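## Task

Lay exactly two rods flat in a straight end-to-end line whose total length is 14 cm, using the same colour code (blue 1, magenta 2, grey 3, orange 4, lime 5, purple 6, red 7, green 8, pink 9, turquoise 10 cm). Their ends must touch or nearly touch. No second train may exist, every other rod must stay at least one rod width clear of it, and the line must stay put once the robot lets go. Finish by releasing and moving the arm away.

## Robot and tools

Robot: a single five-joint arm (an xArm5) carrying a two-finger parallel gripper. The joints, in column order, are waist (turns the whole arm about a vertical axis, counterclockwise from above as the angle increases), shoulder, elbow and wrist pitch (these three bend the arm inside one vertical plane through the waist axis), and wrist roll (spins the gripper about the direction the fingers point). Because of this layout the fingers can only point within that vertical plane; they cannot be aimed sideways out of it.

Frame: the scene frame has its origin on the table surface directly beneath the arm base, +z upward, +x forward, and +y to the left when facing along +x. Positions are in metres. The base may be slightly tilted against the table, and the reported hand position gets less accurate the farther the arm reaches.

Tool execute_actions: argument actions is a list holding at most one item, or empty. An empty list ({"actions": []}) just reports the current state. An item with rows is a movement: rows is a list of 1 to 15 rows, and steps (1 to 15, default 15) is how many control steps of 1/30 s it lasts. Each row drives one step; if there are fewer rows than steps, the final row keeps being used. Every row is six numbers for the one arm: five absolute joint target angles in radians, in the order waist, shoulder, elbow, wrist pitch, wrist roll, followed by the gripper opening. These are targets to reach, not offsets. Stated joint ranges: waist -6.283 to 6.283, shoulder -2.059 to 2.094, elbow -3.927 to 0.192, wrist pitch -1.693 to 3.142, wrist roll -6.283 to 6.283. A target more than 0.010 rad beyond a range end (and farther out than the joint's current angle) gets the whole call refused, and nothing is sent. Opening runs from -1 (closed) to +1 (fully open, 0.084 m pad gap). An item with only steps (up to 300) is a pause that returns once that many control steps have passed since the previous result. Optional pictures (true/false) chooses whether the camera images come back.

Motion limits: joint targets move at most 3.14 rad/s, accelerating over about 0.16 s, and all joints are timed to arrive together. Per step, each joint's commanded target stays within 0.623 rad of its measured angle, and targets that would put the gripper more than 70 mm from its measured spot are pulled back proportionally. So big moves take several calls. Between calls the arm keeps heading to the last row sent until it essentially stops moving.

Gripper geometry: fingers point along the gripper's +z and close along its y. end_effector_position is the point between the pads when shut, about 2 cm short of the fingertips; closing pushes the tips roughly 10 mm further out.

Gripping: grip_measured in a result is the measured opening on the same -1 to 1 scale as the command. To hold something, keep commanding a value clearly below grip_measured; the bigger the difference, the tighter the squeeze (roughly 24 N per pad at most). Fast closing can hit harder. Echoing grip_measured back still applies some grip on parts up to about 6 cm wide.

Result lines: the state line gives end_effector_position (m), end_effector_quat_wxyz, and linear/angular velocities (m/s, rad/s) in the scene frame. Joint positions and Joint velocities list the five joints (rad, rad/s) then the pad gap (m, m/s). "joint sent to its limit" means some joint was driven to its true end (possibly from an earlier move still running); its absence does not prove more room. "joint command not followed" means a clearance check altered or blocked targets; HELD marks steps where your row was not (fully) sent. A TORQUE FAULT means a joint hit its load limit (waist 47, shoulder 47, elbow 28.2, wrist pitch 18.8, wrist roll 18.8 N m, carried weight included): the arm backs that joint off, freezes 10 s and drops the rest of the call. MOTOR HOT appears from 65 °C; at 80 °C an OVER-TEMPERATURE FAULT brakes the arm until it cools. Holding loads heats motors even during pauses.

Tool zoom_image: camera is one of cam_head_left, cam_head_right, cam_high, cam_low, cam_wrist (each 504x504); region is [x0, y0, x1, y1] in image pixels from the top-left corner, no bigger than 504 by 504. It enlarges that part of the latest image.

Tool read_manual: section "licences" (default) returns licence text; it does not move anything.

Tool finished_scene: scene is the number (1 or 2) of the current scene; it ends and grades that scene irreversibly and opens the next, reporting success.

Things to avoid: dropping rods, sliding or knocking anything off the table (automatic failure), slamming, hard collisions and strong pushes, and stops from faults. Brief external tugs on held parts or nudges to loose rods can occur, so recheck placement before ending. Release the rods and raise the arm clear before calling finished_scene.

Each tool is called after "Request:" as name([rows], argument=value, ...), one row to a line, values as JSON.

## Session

Request:
execute_actions(actions=[])

Scene clock: 0.00 s of 5100.00 s.
end_effector_position=(+0.1882, +0.0643, +0.3539) grip_measured=+1.00 end_effector_quat_wxyz=(+0.264, -0.531, -0.436, +0.677) end_effector_velocity=(-0.000, -0.000, -0.000) end_effector_angular_velocity=(-0.000, +0.001, +0.000)
Joint positions: [ 0.264  0.336 -1.222  2.526 -1.068  0.084]
Joint velocities: [ 0.    -0.     0.001 -0.    -0.    -0.   ]
Motor temperatures (°C, as the motors report them): [35 36 39 39 38]
camera_calibration (this result's frames):
cam_wrist: T_world_to_cam=[[0.0858923, -0.466588, -0.880294, 0.360448], [0.299086, -0.830733, 0.469501, -0.0996579], [-0.950353, -0.30361, 0.0681964, 0.303458], [0, 0, 0, 1]] pos_world=[0.287238, 0.177524, 0.343395]

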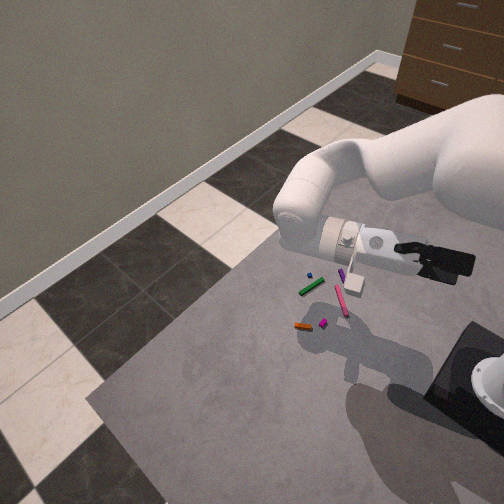

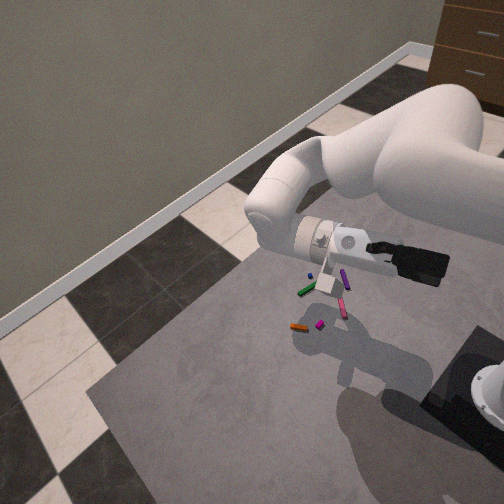

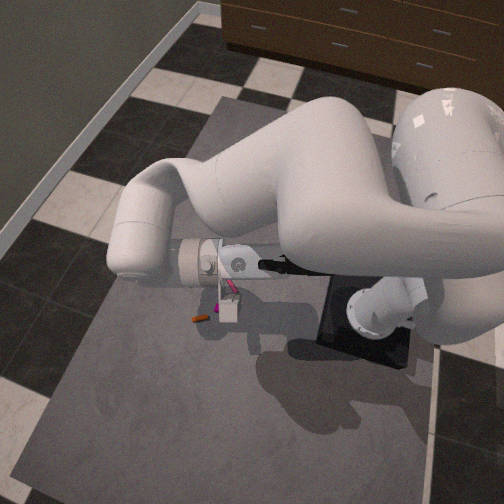

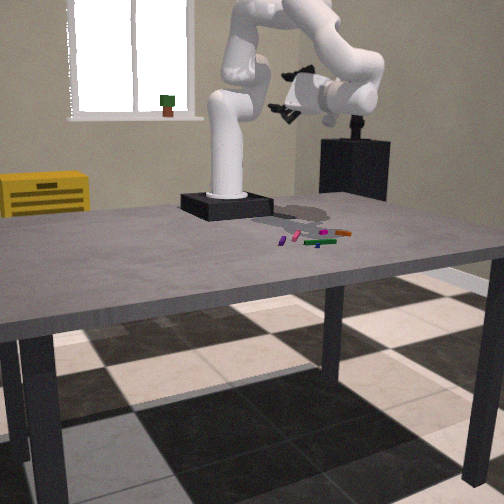

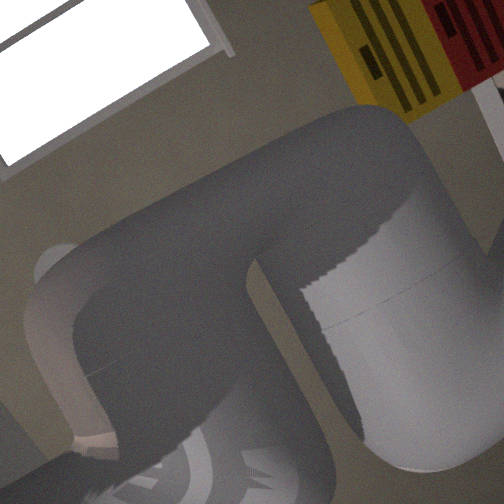

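Request:
execute_actions([
  {"rows":[[-0.008,-0.268,-0.6106,0.8786,0.714,-0.2]],"steps":15},
], pictures=false)

Request:
execute_actions([
  {"steps":45},
])

Scene clock: 12.73 s of 5100.00 s.
end_effector_position=(+0.1629, +0.0179, +0.2409) grip_measured=-0.21 end_effector_quat_wxyz=(-0.059, +0.867, +0.209, -0.448) end_effector_velocity=(+0.221, -0.028, -0.303) end_effector_angular_velocity=(-1.359, -2.096, -1.428)
Joint positions: [ 0.051 -0.138 -0.742  1.832 -0.374  0.035]
Joint velocities: [-0.29  -0.649  0.66  -1.949  1.946 -0.002]
Motor temperatures (°C, as the motors report them): [35 36 39 39 38]
Steps of this call (steps 1 to 90: nothing new was sent; then 9.23 s passed at rest; steps 91 to 105: all 15 steps of this action). Readings (joint positions):
91: [0.264 0.336 -1.222 2.525 -1.067]
92: [0.262 0.333 -1.218 2.521 -1.063]
94: [0.245 0.292 -1.175 2.475 -1.017]
98: [0.159 0.105 -0.989 2.275 -0.816]
105: the state above

Scene clock: 14.23 s of 5100.00 s.
end_effector_position=(+0.3629, +0.0167, +0.1989) grip_measured=-0.22 end_effector_quat_wxyz=(-0.000, +0.944, -0.329, +0.007) end_effector_velocity=(+0.000, +0.000, -0.000) end_effector_angular_velocity=(-0.000, +0.000, +0.000)
Joint positions: [-0.008 -0.268 -0.611  0.879  0.714  0.035]
Joint velocities: [ 0.  0. -0. -0. -0.  0.]
Motor temperatures (°C, as the motors report them): [35 36 39 39 38]
Steps of this call (steps 1 to 45: the robot went on to your last target). Readings (joint positions):
1: [0.042 -0.157 -0.722 1.768 -0.310]
2: [0.035 -0.173 -0.706 1.706 -0.248]
4: [0.024 -0.196 -0.683 1.588 -0.130]
8: [0.012 -0.223 -0.656 1.373 0.085]
45: the state above
The arm was judged still, so your last target was given up. Only a new action makes it travel on or press farther. Fingers that are still opening or closing keep moving.
camera_calibration (this result's frames):
cam_wrist: T_world_to_cam=[[-0.603221, -0.797373, -0.0179025, 0.270818], [-0.797276, 0.603457, -0.0138026, 0.351459], [0.0218093, 0.00594724, -0.999744, 0.320031], [0, 0, 0, 1]] pos_world=[0.436593, 0.0019489, 0.329649]

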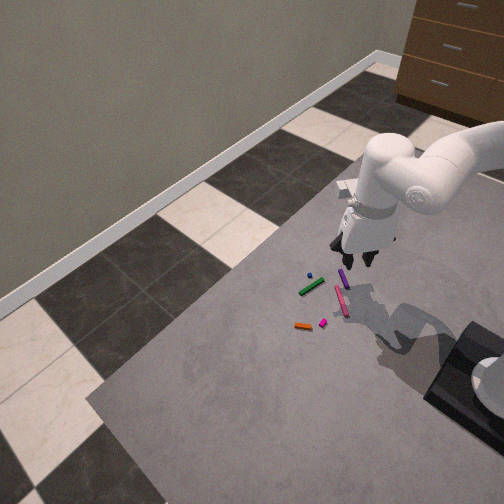

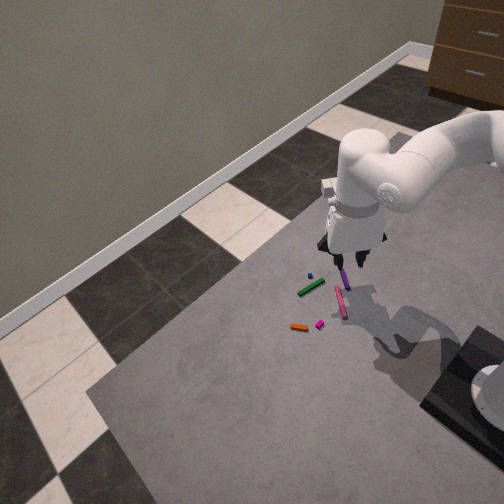

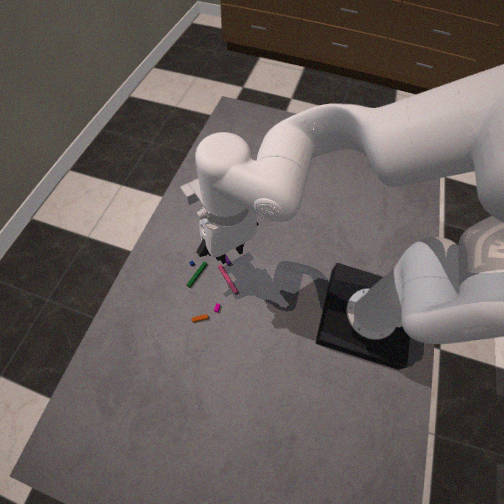

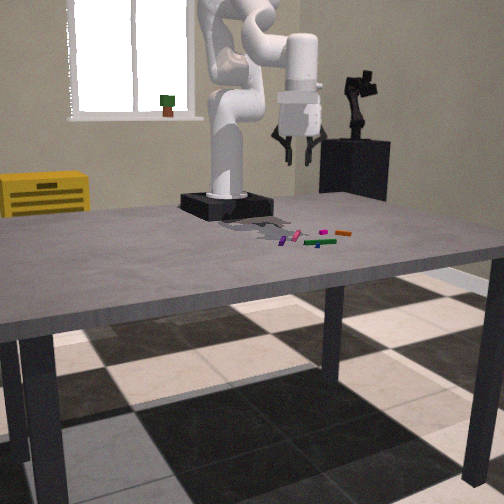

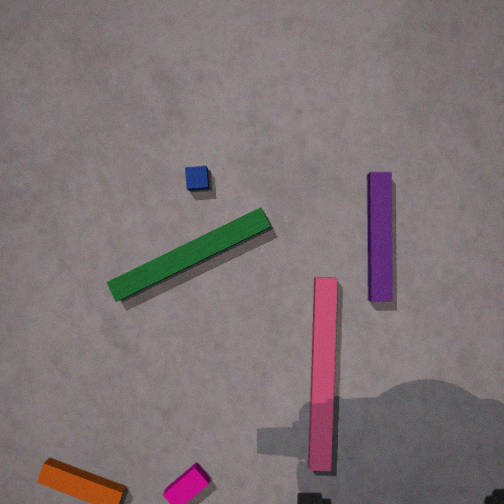

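Request:
execute_actions([
  {"rows":[[-0.1788,0.25,-0.703,0.453,0.535,-0.4]],"steps":15},
], pictures=false)

Request:
execute_actions([
  {"steps":15},
])

Scene clock: 22.67 s of 5100.00 s.
end_effector_position=(+0.4099, -0.0383, +0.0888) grip_measured=-0.42 end_effector_quat_wxyz=(+0.000, +0.945, -0.326, +0.007) end_effector_velocity=(+0.035, -0.122, -0.258) end_effector_angular_velocity=(+0.004, +0.034, +0.004)
Joint positions: [-0.145  0.148 -0.685  0.538  0.571  0.026]
Joint velocities: [-0.285  0.862 -0.138 -0.689 -0.289 -0.   ]
Motor temperatures (°C, as the motors report them): [35 36 40 39 38]
Steps of this call (steps 1 to 90: nothing new was sent; then 4.93 s passed at rest; steps 91 to 105: all 15 steps of this action). Readings (joint positions):
91: [-0.008 -0.268 -0.611 0.878 0.714]
92: [-0.009 -0.264 -0.612 0.875 0.712]
94: [-0.022 -0.224 -0.622 0.839 0.697]
98: [-0.070 -0.079 -0.644 0.724 0.649]
105: the state above

Scene clock: 23.17 s of 5100.00 s.
end_effector_position=(+0.4146, -0.0528, +0.0593) grip_measured=-0.42 end_effector_quat_wxyz=(-0.000, +0.946, -0.325, +0.008) end_effector_velocity=(-0.002, -0.001, -0.004) end_effector_angular_velocity=(+0.001, +0.005, -0.001)
Joint positions: [-0.178  0.249 -0.703  0.454  0.535  0.026]
Joint velocities: [-0.004  0.01   0.001 -0.006 -0.002 -0.   ]
Motor temperatures (°C, as the motors report them): [35 36 40 39 38]
Steps of this call (steps 1 to 15: the robot went on to your last target). Readings (joint positions):
1: [-0.154 0.175 -0.689 0.517 0.562]
2: [-0.161 0.196 -0.692 0.500 0.555]
4: [-0.170 0.223 -0.696 0.477 0.545]
8: [-0.176 0.242 -0.702 0.459 0.538]
15: the state above
camera_calibration (this result's frames):
cam_wrist: T_world_to_cam=[[-0.596472, -0.802426, -0.0182435, 0.241107], [-0.802314, 0.596722, -0.0146529, 0.434414], [0.0226442, 0.00589701, -0.999726, 0.179413], [0, 0, 0, 1]] pos_world=[0.488287, -0.0668116, 0.190128]

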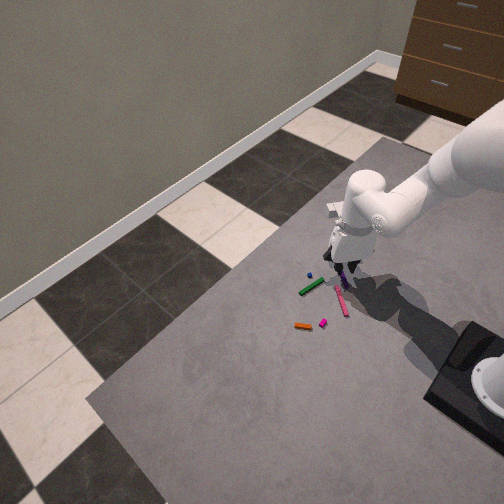

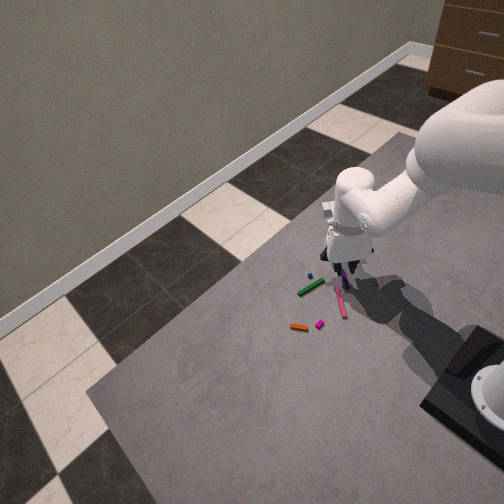

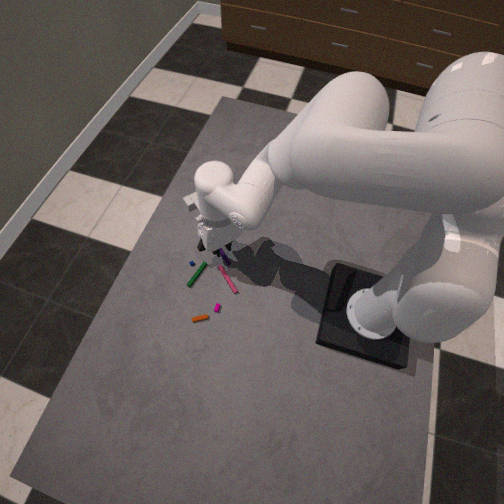

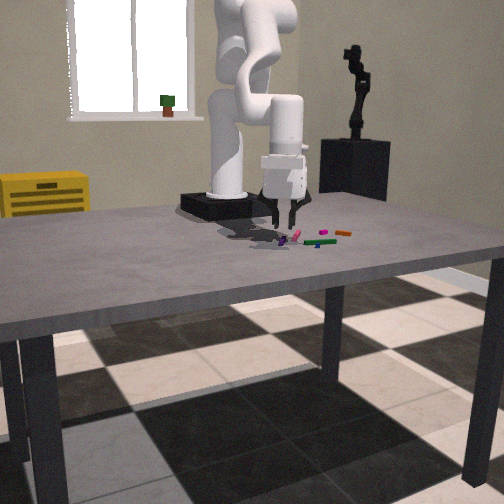

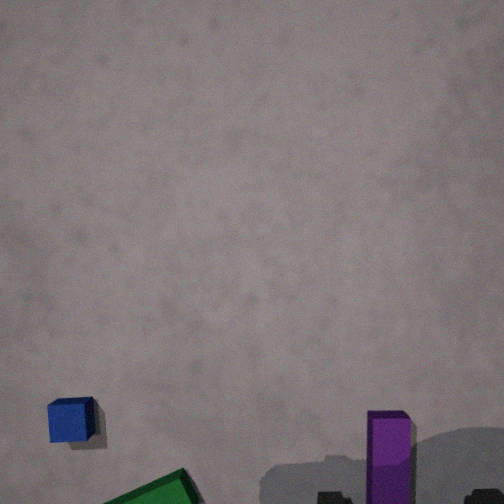

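Request:
execute_actions([
  {"rows":[[-0.185,0.3602,-0.7132,0.353,0.529,-0.4]],"steps":15},
], pictures=false)

Request:
execute_actions([
  {"rows":[[-0.185,0.3602,-0.7132,0.353,0.529,-0.4],[-0.185,0.3602,-0.7132,0.353,0.529,-0.45],[-0.185,0.3602,-0.7132,0.353,0.529,-0.5],[-0.185,0.3602,-0.7132,0.353,0.529,-0.6],[-0.185,0.3602,-0.7132,0.353,0.529,-0.7],[-0.185,0.3602,-0.7132,0.353,0.529,-0.75],[-0.185,0.3602,-0.7132,0.353,0.529,-0.8],[-0.185,0.3602,-0.7132,0.353,0.529,-0.85],[-0.185,0.3602,-0.7132,0.353,0.529,-0.9],[-0.185,0.3602,-0.7132,0.353,0.529,-0.95]],"steps":15},
], pictures=false)

Request:
execute_actions([
  {"rows":[[-0.185,0.27,-0.703,0.433,0.529,-0.95]],"steps":8},
], pictures=false)

Request:
execute_actions([
  {"rows":[[-0.1448,0.33,-0.806,0.476,-1.443,-0.95]],"steps":15},
], pictures=false)

Request:
execute_actions([
  {"steps":15},
], pictures=false)

Request:
execute_actions([
  {"rows":[[-0.1448,0.3804,-0.812,0.4316,-1.443,-0.95]],"steps":15},
], pictures=false)

Request:
execute_actions([
  {"steps":8},
])

Scene clock: 34.93 s of 5100.00 s.
end_effector_position=(+0.4145, -0.0556, +0.0241) grip_measured=-0.42 end_effector_quat_wxyz=(-0.000, +0.946, -0.325, +0.008) end_effector_velocity=(-0.000, -0.000, -0.006) end_effector_angular_velocity=(-0.000, -0.001, +0.000)
Joint positions: [-0.185  0.358 -0.713  0.355  0.529  0.026]
Joint velocities: [-0.001  0.019 -0.001 -0.019 -0.001  0.   ]
Motor temperatures (°C, as the motors report them): [35 36 40 39 38]
Steps of this call (steps 1 to 15: the robot went on to your last target; steps 16 to 90: nothing new was sent; then 8.27 s passed at rest; steps 91 to 105: all 15 steps of this action). Readings (joint positions):
91: [-0.179 0.250 -0.703 0.453 0.535]
92: [-0.179 0.254 -0.704 0.448 0.535]
94: [-0.181 0.283 -0.709 0.420 0.533]
98: [-0.184 0.340 -0.709 0.374 0.530]
105: the state above

Scene clock: 35.43 s of 5100.00 s.
end_effector_position=(+0.4143, -0.0556, +0.0233) grip_measured=-0.78 end_effector_quat_wxyz=(-0.000, +0.946, -0.325, +0.008) end_effector_velocity=(+0.000, +0.000, +0.000) end_effector_angular_velocity=(-0.000, -0.001, -0.000)
Joint positions: [-0.185  0.36  -0.713  0.353  0.529  0.01 ]
Joint velocities: [ 0.001  0.    -0.    -0.001  0.001 -0.   ]
Motor temperatures (°C, as the motors report them): [35 36 40 39 38]
Steps of this call (steps 1 to 15: all 15 steps of this action). Readings (joint positions):
1: [-0.185 0.358 -0.713 0.354 0.529]
2: [-0.185 0.359 -0.713 0.354 0.529]
4: [-0.185 0.359 -0.713 0.353 0.529]
8: [-0.185 0.360 -0.713 0.353 0.529]
15: the state above

Scene clock: 35.70 s of 5100.00 s.
end_effector_position=(+0.4158, -0.0558, +0.0477) grip_measured=-0.78 end_effector_quat_wxyz=(-0.001, +0.946, -0.325, +0.010) end_effector_velocity=(-0.002, +0.001, +0.057) end_effector_angular_velocity=(+0.000, -0.000, -0.000)
Joint positions: [-0.185  0.286 -0.707  0.416  0.529  0.01 ]
Joint velocities: [ 0.    -0.178  0.02   0.158  0.001 -0.   ]
Motor temperatures (°C, as the motors report them): [35 36 40 39 38]
Steps of this call (steps 1 to 8: all 8 steps of this action). Readings (joint positions):
1: [-0.185 0.360 -0.713 0.353 0.529]
2: [-0.185 0.357 -0.713 0.357 0.529]
4: [-0.185 0.333 -0.708 0.380 0.529]
8: the state above

Scene clock: 36.20 s of 5100.00 s.
end_effector_position=(+0.4413, -0.0420, +0.0534) grip_measured=-0.78 end_effector_quat_wxyz=(+0.003, +0.990, +0.142, +0.007) end_effector_velocity=(+0.011, +0.008, -0.000) end_effector_angular_velocity=(-0.034, +0.019, +2.436)
Joint positions: [-0.147  0.327 -0.801  0.474 -0.379  0.01 ]
Joint velocities: [ 0.02   0.028 -0.047  0.026 -2.417  0.   ]
Motor temperatures (°C, as the motors report them): [35 36 40 39 38]
Steps of this call (steps 1 to 15: all 15 steps of this action). Readings (joint positions):
1: [-0.185 0.281 -0.706 0.421 0.529]
2: [-0.185 0.279 -0.706 0.425 0.524]
4: [-0.182 0.282 -0.714 0.433 0.478]
8: [-0.165 0.304 -0.758 0.455 0.202]
15: the state above

Scene clock: 36.70 s of 5100.00 s.
end_effector_position=(+0.4413, -0.0416, +0.0526) grip_measured=-0.78 end_effector_quat_wxyz=(+0.005, +0.797, +0.604, +0.003) end_effector_velocity=(-0.016, -0.002, -0.012) end_effector_angular_velocity=(-0.002, +0.043, +0.542)
Joint positions: [-0.146  0.331 -0.804  0.477 -1.392  0.01 ]
Joint velocities: [-0.009  0.012  0.021  0.008 -0.551 -0.   ]
Motor temperatures (°C, as the motors report them): [35 36 40 39 38]
Steps of this call (steps 1 to 15: the robot went on to your last target). Readings (joint positions):
1: [-0.146 0.328 -0.802 0.474 -0.460]
2: [-0.146 0.329 -0.803 0.475 -0.541]
4: [-0.145 0.329 -0.804 0.475 -0.704]
8: [-0.145 0.330 -0.805 0.476 -1.027]
15: the state above

Scene clock: 37.20 s of 5100.00 s.
end_effector_position=(+0.4452, -0.0412, +0.0381) grip_measured=-0.78 end_effector_quat_wxyz=(+0.008, +0.780, +0.625, +0.006) end_effector_velocity=(-0.016, -0.000, -0.015) end_effector_angular_velocity=(+0.004, +0.039, -0.001)
Joint positions: [-0.144  0.378 -0.814  0.431 -1.443  0.01 ]
Joint velocities: [-0.004  0.018  0.022 -0.001 -0.003  0.   ]
Motor temperatures (°C, as the motors report them): [35 36 40 39 38]
Steps of this call (steps 1 to 15: all 15 steps of this action). Readings (joint positions):
1: [-0.146 0.331 -0.803 0.477 -1.408]
2: [-0.146 0.334 -0.804 0.474 -1.418]
4: [-0.146 0.350 -0.807 0.460 -1.431]
8: [-0.145 0.372 -0.809 0.441 -1.440]
15: the state above

Scene clock: 37.47 s of 5100.00 s.
end_effector_position=(+0.4435, -0.0414, +0.0366) grip_measured=-0.78 end_effector_quat_wxyz=(+0.007, +0.781, +0.625, +0.004) end_effector_velocity=(-0.002, -0.001, -0.002) end_effector_angular_velocity=(+0.001, +0.005, -0.001)
Joint positions: [-0.145  0.38  -0.812  0.432 -1.443  0.01 ]
Joint velocities: [-0.002  0.002  0.003  0.001 -0.001 -0.   ]
Motor temperatures (°C, as the motors report them): [35 36 40 39 38]
Steps of this call (steps 1 to 8: the robot went on to your last target). Readings (joint positions):
1: [-0.144 0.379 -0.814 0.431 -1.443]
2: [-0.144 0.379 -0.813 0.431 -1.443]
4: [-0.144 0.380 -0.813 0.432 -1.443]
8: the state above
camera_calibration (this result's frames):
cam_wrist: T_world_to_cam=[[0.980392, -0.19704, 0.00258379, -0.408025], [-0.197046, -0.980392, 0.00203656, 0.116164], [0.00213184, -0.00250575, -0.999995, 0.164731], [0, 0, 0, 1]] pos_world=[0.422563, 0.0339014, 0.165548]

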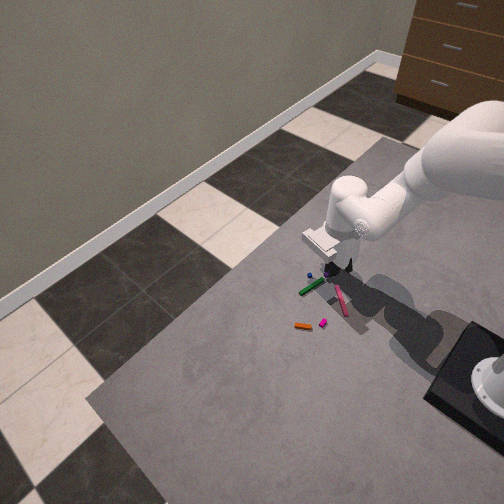

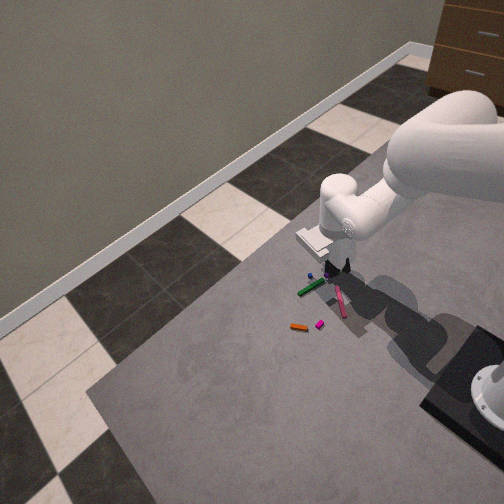

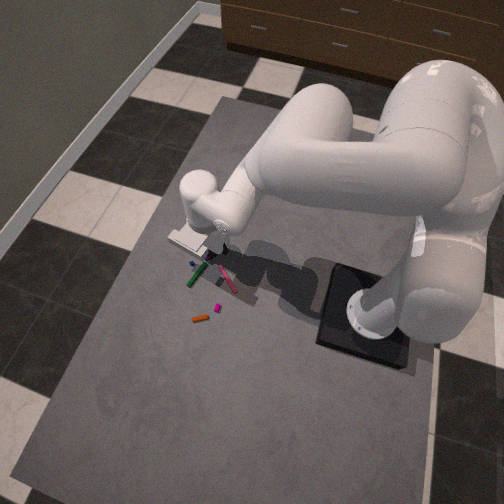

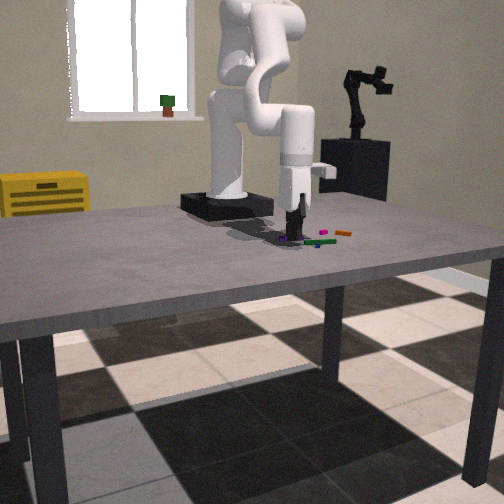

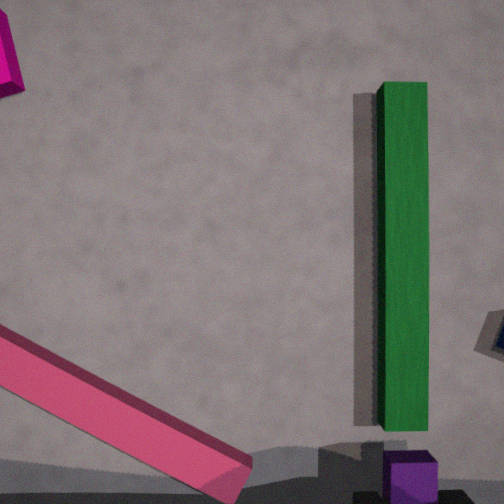

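Request:
execute_actions([
  {"rows":[[-0.1405,0.4184,-0.8211,0.4027,-1.4387,-0.95]],"steps":15},
], pictures=false)

Request:
execute_actions([
  {"steps":6},
])

Scene clock: 42.60 s of 5100.00 s.
end_effector_position=(+0.4447, -0.0397, +0.0246) grip_measured=-0.78 end_effector_quat_wxyz=(+0.006, +0.781, +0.625, +0.004) end_effector_velocity=(-0.000, +0.001, -0.002) end_effector_angular_velocity=(+0.000, +0.001, +0.001)
Joint positions: [-0.141  0.418 -0.821  0.403 -1.439  0.01 ]
Joint velocities: [ 0.002  0.006 -0.    -0.005  0.001  0.   ]
Motor temperatures (°C, as the motors report them): [35 36 40 39 38]
Steps of this call (steps 1 to 15: the robot went on to your last target; steps 16 to 90: nothing new was sent; then 1.63 s passed at rest; steps 91 to 105: all 15 steps of this action). Readings (joint positions):
91: [-0.145 0.381 -0.812 0.431 -1.443]
92: [-0.145 0.383 -0.813 0.429 -1.443]
94: [-0.143 0.395 -0.816 0.420 -1.441]
98: [-0.141 0.412 -0.819 0.408 -1.440]
105: the state above

Scene clock: 42.80 s of 5100.00 s.
end_effector_position=(+0.4447, -0.0397, +0.0243) grip_measured=-0.78 end_effector_quat_wxyz=(+0.006, +0.781, +0.625, +0.004) end_effector_velocity=(-0.000, -0.000, -0.001) end_effector_angular_velocity=(+0.000, +0.000, -0.001)
Joint positions: [-0.141  0.418 -0.821  0.403 -1.439  0.01 ]
Joint velocities: [-0.001  0.001 -0.    -0.001  0.    -0.   ]
Motor temperatures (°C, as the motors report them): [35 36 40 39 38]
Steps of this call (steps 1 to 6: the robot went on to your last target). Readings (joint positions):
1: [-0.141 0.418 -0.821 0.403 -1.439]
2: [-0.141 0.418 -0.821 0.403 -1.439]
4: [-0.141 0.418 -0.821 0.403 -1.439]
6: the state above
camera_calibration (this result's frames):
cam_wrist: T_world_to_cam=[[0.980361, -0.1972, 0.00203844, -0.408769], [-0.197204, -0.98036, 0.00209138, 0.118144], [0.00158598, -0.00245229, -0.999996, 0.152696], [0, 0, 0, 1]] pos_world=[0.423797, 0.035589, 0.153282]

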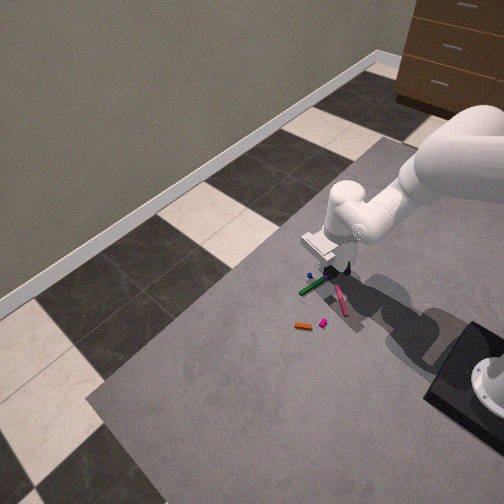

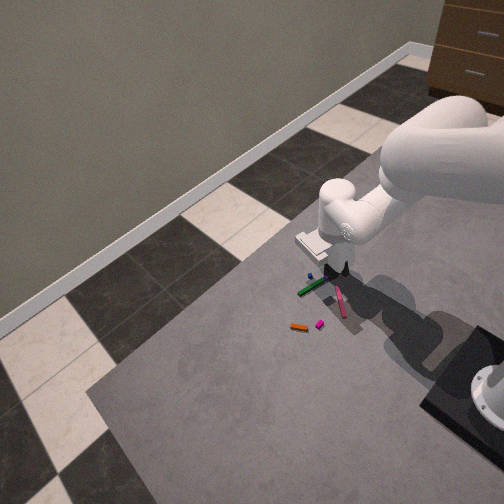

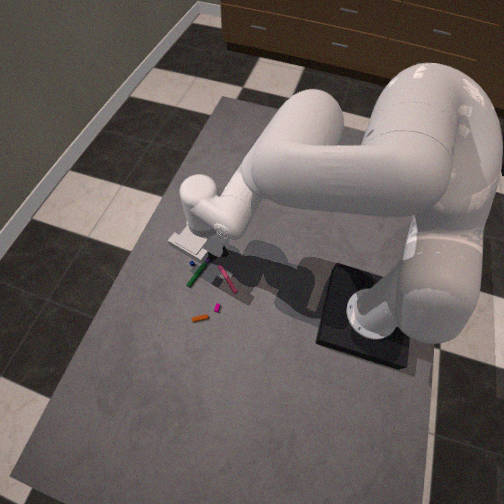

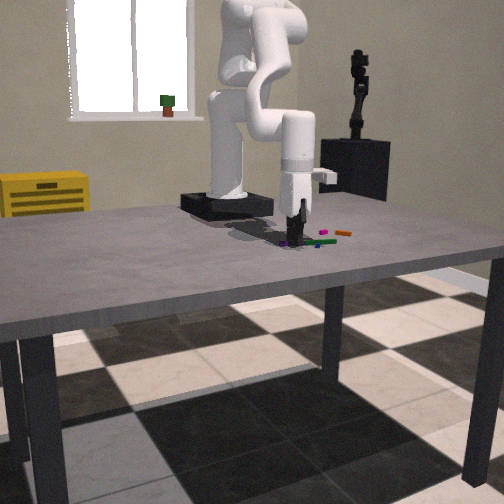

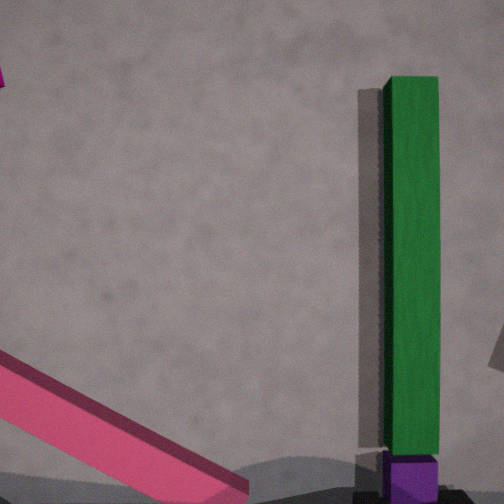

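Request:
execute_actions([
  {"rows":[[-0.1371,0.4207,-0.8227,0.402,-1.4353,-0.95],[-0.1371,0.4207,-0.8227,0.402,-1.4353,-0.95],[-0.1371,0.4207,-0.8227,0.402,-1.4353,-0.95],[-0.1371,0.4207,-0.8227,0.402,-1.4353,-0.95],[-0.1371,0.4207,-0.8227,0.402,-1.4353,-0.95],[-0.1371,0.4207,-0.8227,0.402,-1.4353,-0.95],[-0.1371,0.4207,-0.8227,0.402,-1.4353,-0.95],[-0.1371,0.4207,-0.8227,0.402,-1.4353,-0.95],[-0.1371,0.4207,-0.8227,0.402,-1.4353,-0.95],[-0.1371,0.4207,-0.8227,0.402,-1.4353,-0.7],[-0.1371,0.4207,-0.8227,0.402,-1.4353,-0.5]],"steps":15},
], pictures=false)

Request:
execute_actions([
  {"rows":[[-0.1371,0.15,-0.83,0.68,-1.4353,-0.5]],"steps":15},
], pictures=false)

Request:
execute_actions([
  {"steps":12},
])

Scene clock: 49.73 s of 5100.00 s.
end_effector_position=(+0.4451, -0.0382, +0.0237) grip_measured=-0.58 end_effector_quat_wxyz=(+0.006, +0.781, +0.625, +0.004) end_effector_velocity=(-0.000, +0.000, -0.000) end_effector_angular_velocity=(+0.000, +0.001, -0.001)
Joint positions: [-0.137  0.421 -0.823  0.402 -1.435  0.019]
Joint velocities: [ 0.001  0.001  0.    -0.     0.001  0.034]
Motor temperatures (°C, as the motors report them): [35 36 40 39 38]
Steps of this call (steps 1 to 15: the robot went on to your last target; steps 16 to 90: nothing new was sent; then 3.43 s passed at rest; steps 91 to 105: all 15 steps of this action). Readings (joint positions):
91: [-0.140 0.418 -0.821 0.403 -1.439]
92: [-0.140 0.419 -0.821 0.403 -1.438]
94: [-0.139 0.419 -0.822 0.402 -1.437]
98: [-0.138 0.420 -0.822 0.402 -1.436]
105: the state above

Scene clock: 50.23 s of 5100.00 s.
end_effector_position=(+0.4451, -0.0379, +0.1221) grip_measured=-0.52 end_effector_quat_wxyz=(+0.007, +0.781, +0.625, +0.004) end_effector_velocity=(-0.022, +0.002, +0.029) end_effector_angular_velocity=(+0.004, +0.051, -0.001)
Joint positions: [-0.137  0.162 -0.83   0.667 -1.435  0.021]
Joint velocities: [-0.001 -0.103  0.018  0.135 -0.     0.   ]
Motor temperatures (°C, as the motors report them): [35 36 40 39 38]
Steps of this call (steps 1 to 15: all 15 steps of this action). Readings (joint positions):
1: [-0.137 0.421 -0.823 0.402 -1.435]
2: [-0.137 0.417 -0.822 0.407 -1.435]
4: [-0.137 0.381 -0.819 0.449 -1.435]
8: [-0.137 0.258 -0.830 0.566 -1.435]
15: the state above

Scene clock: 50.63 s of 5100.00 s.
end_effector_position=(+0.4442, -0.0378, +0.1261) grip_measured=-0.52 end_effector_quat_wxyz=(+0.006, +0.781, +0.625, +0.004) end_effector_velocity=(+0.001, +0.000, +0.003) end_effector_angular_velocity=(-0.000, -0.004, +0.000)
Joint positions: [-0.137  0.151 -0.83   0.68  -1.435  0.021]
Joint velocities: [ 0.001 -0.004 -0.003  0.003  0.     0.   ]
Motor temperatures (°C, as the motors report them): [35 36 40 39 38]
Steps of this call (steps 1 to 12: the robot went on to your last target). Readings (joint positions):
1: [-0.137 0.159 -0.829 0.671 -1.435]
2: [-0.137 0.157 -0.829 0.674 -1.435]
4: [-0.137 0.154 -0.829 0.677 -1.435]
8: [-0.137 0.152 -0.830 0.679 -1.435]
12: the state above
camera_calibration (this result's frames):
cam_wrist: T_world_to_cam=[[0.980363, -0.197199, 0.00130489, -0.408016], [-0.197202, -0.980361, 0.00217434, 0.119702], [0.00085048, -0.00238897, -0.999997, 0.254851], [0, 0, 0, 1]] pos_world=[0.423392, 0.0375, 0.255122]

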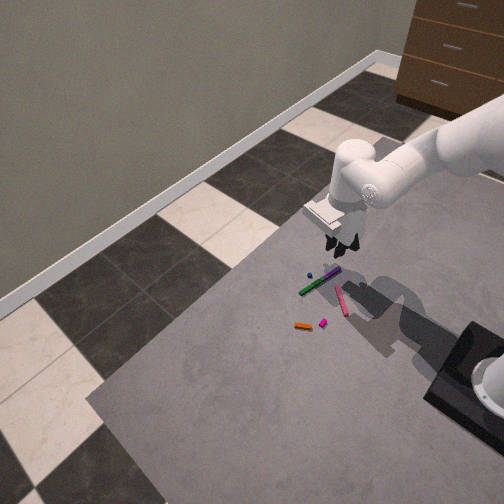

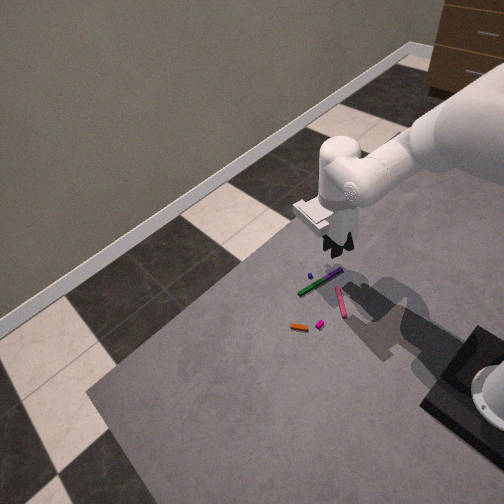

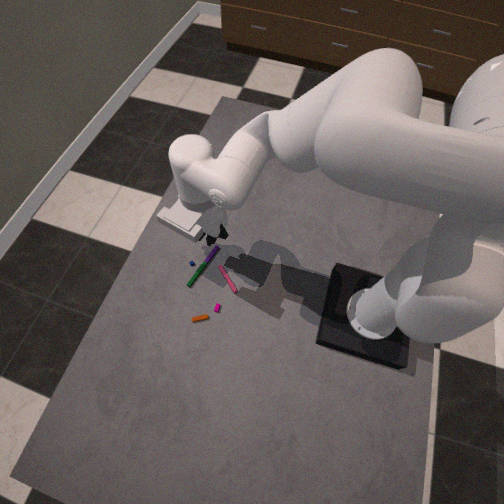

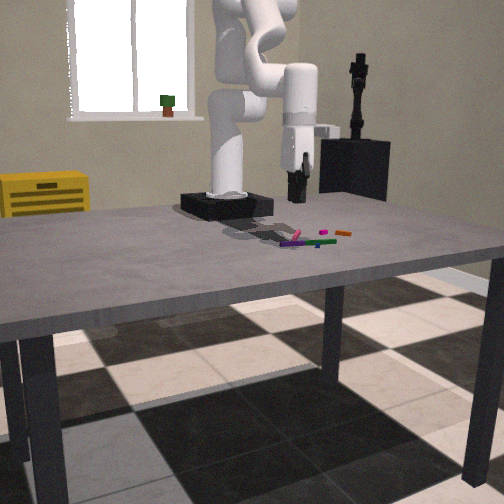

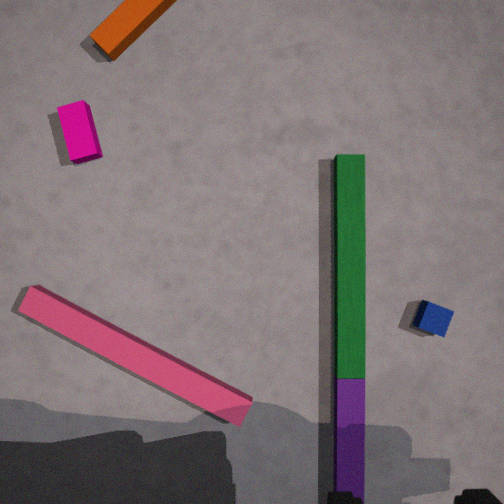

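Request:
finished_scene(scene=2)

The scene is finished: the task was done.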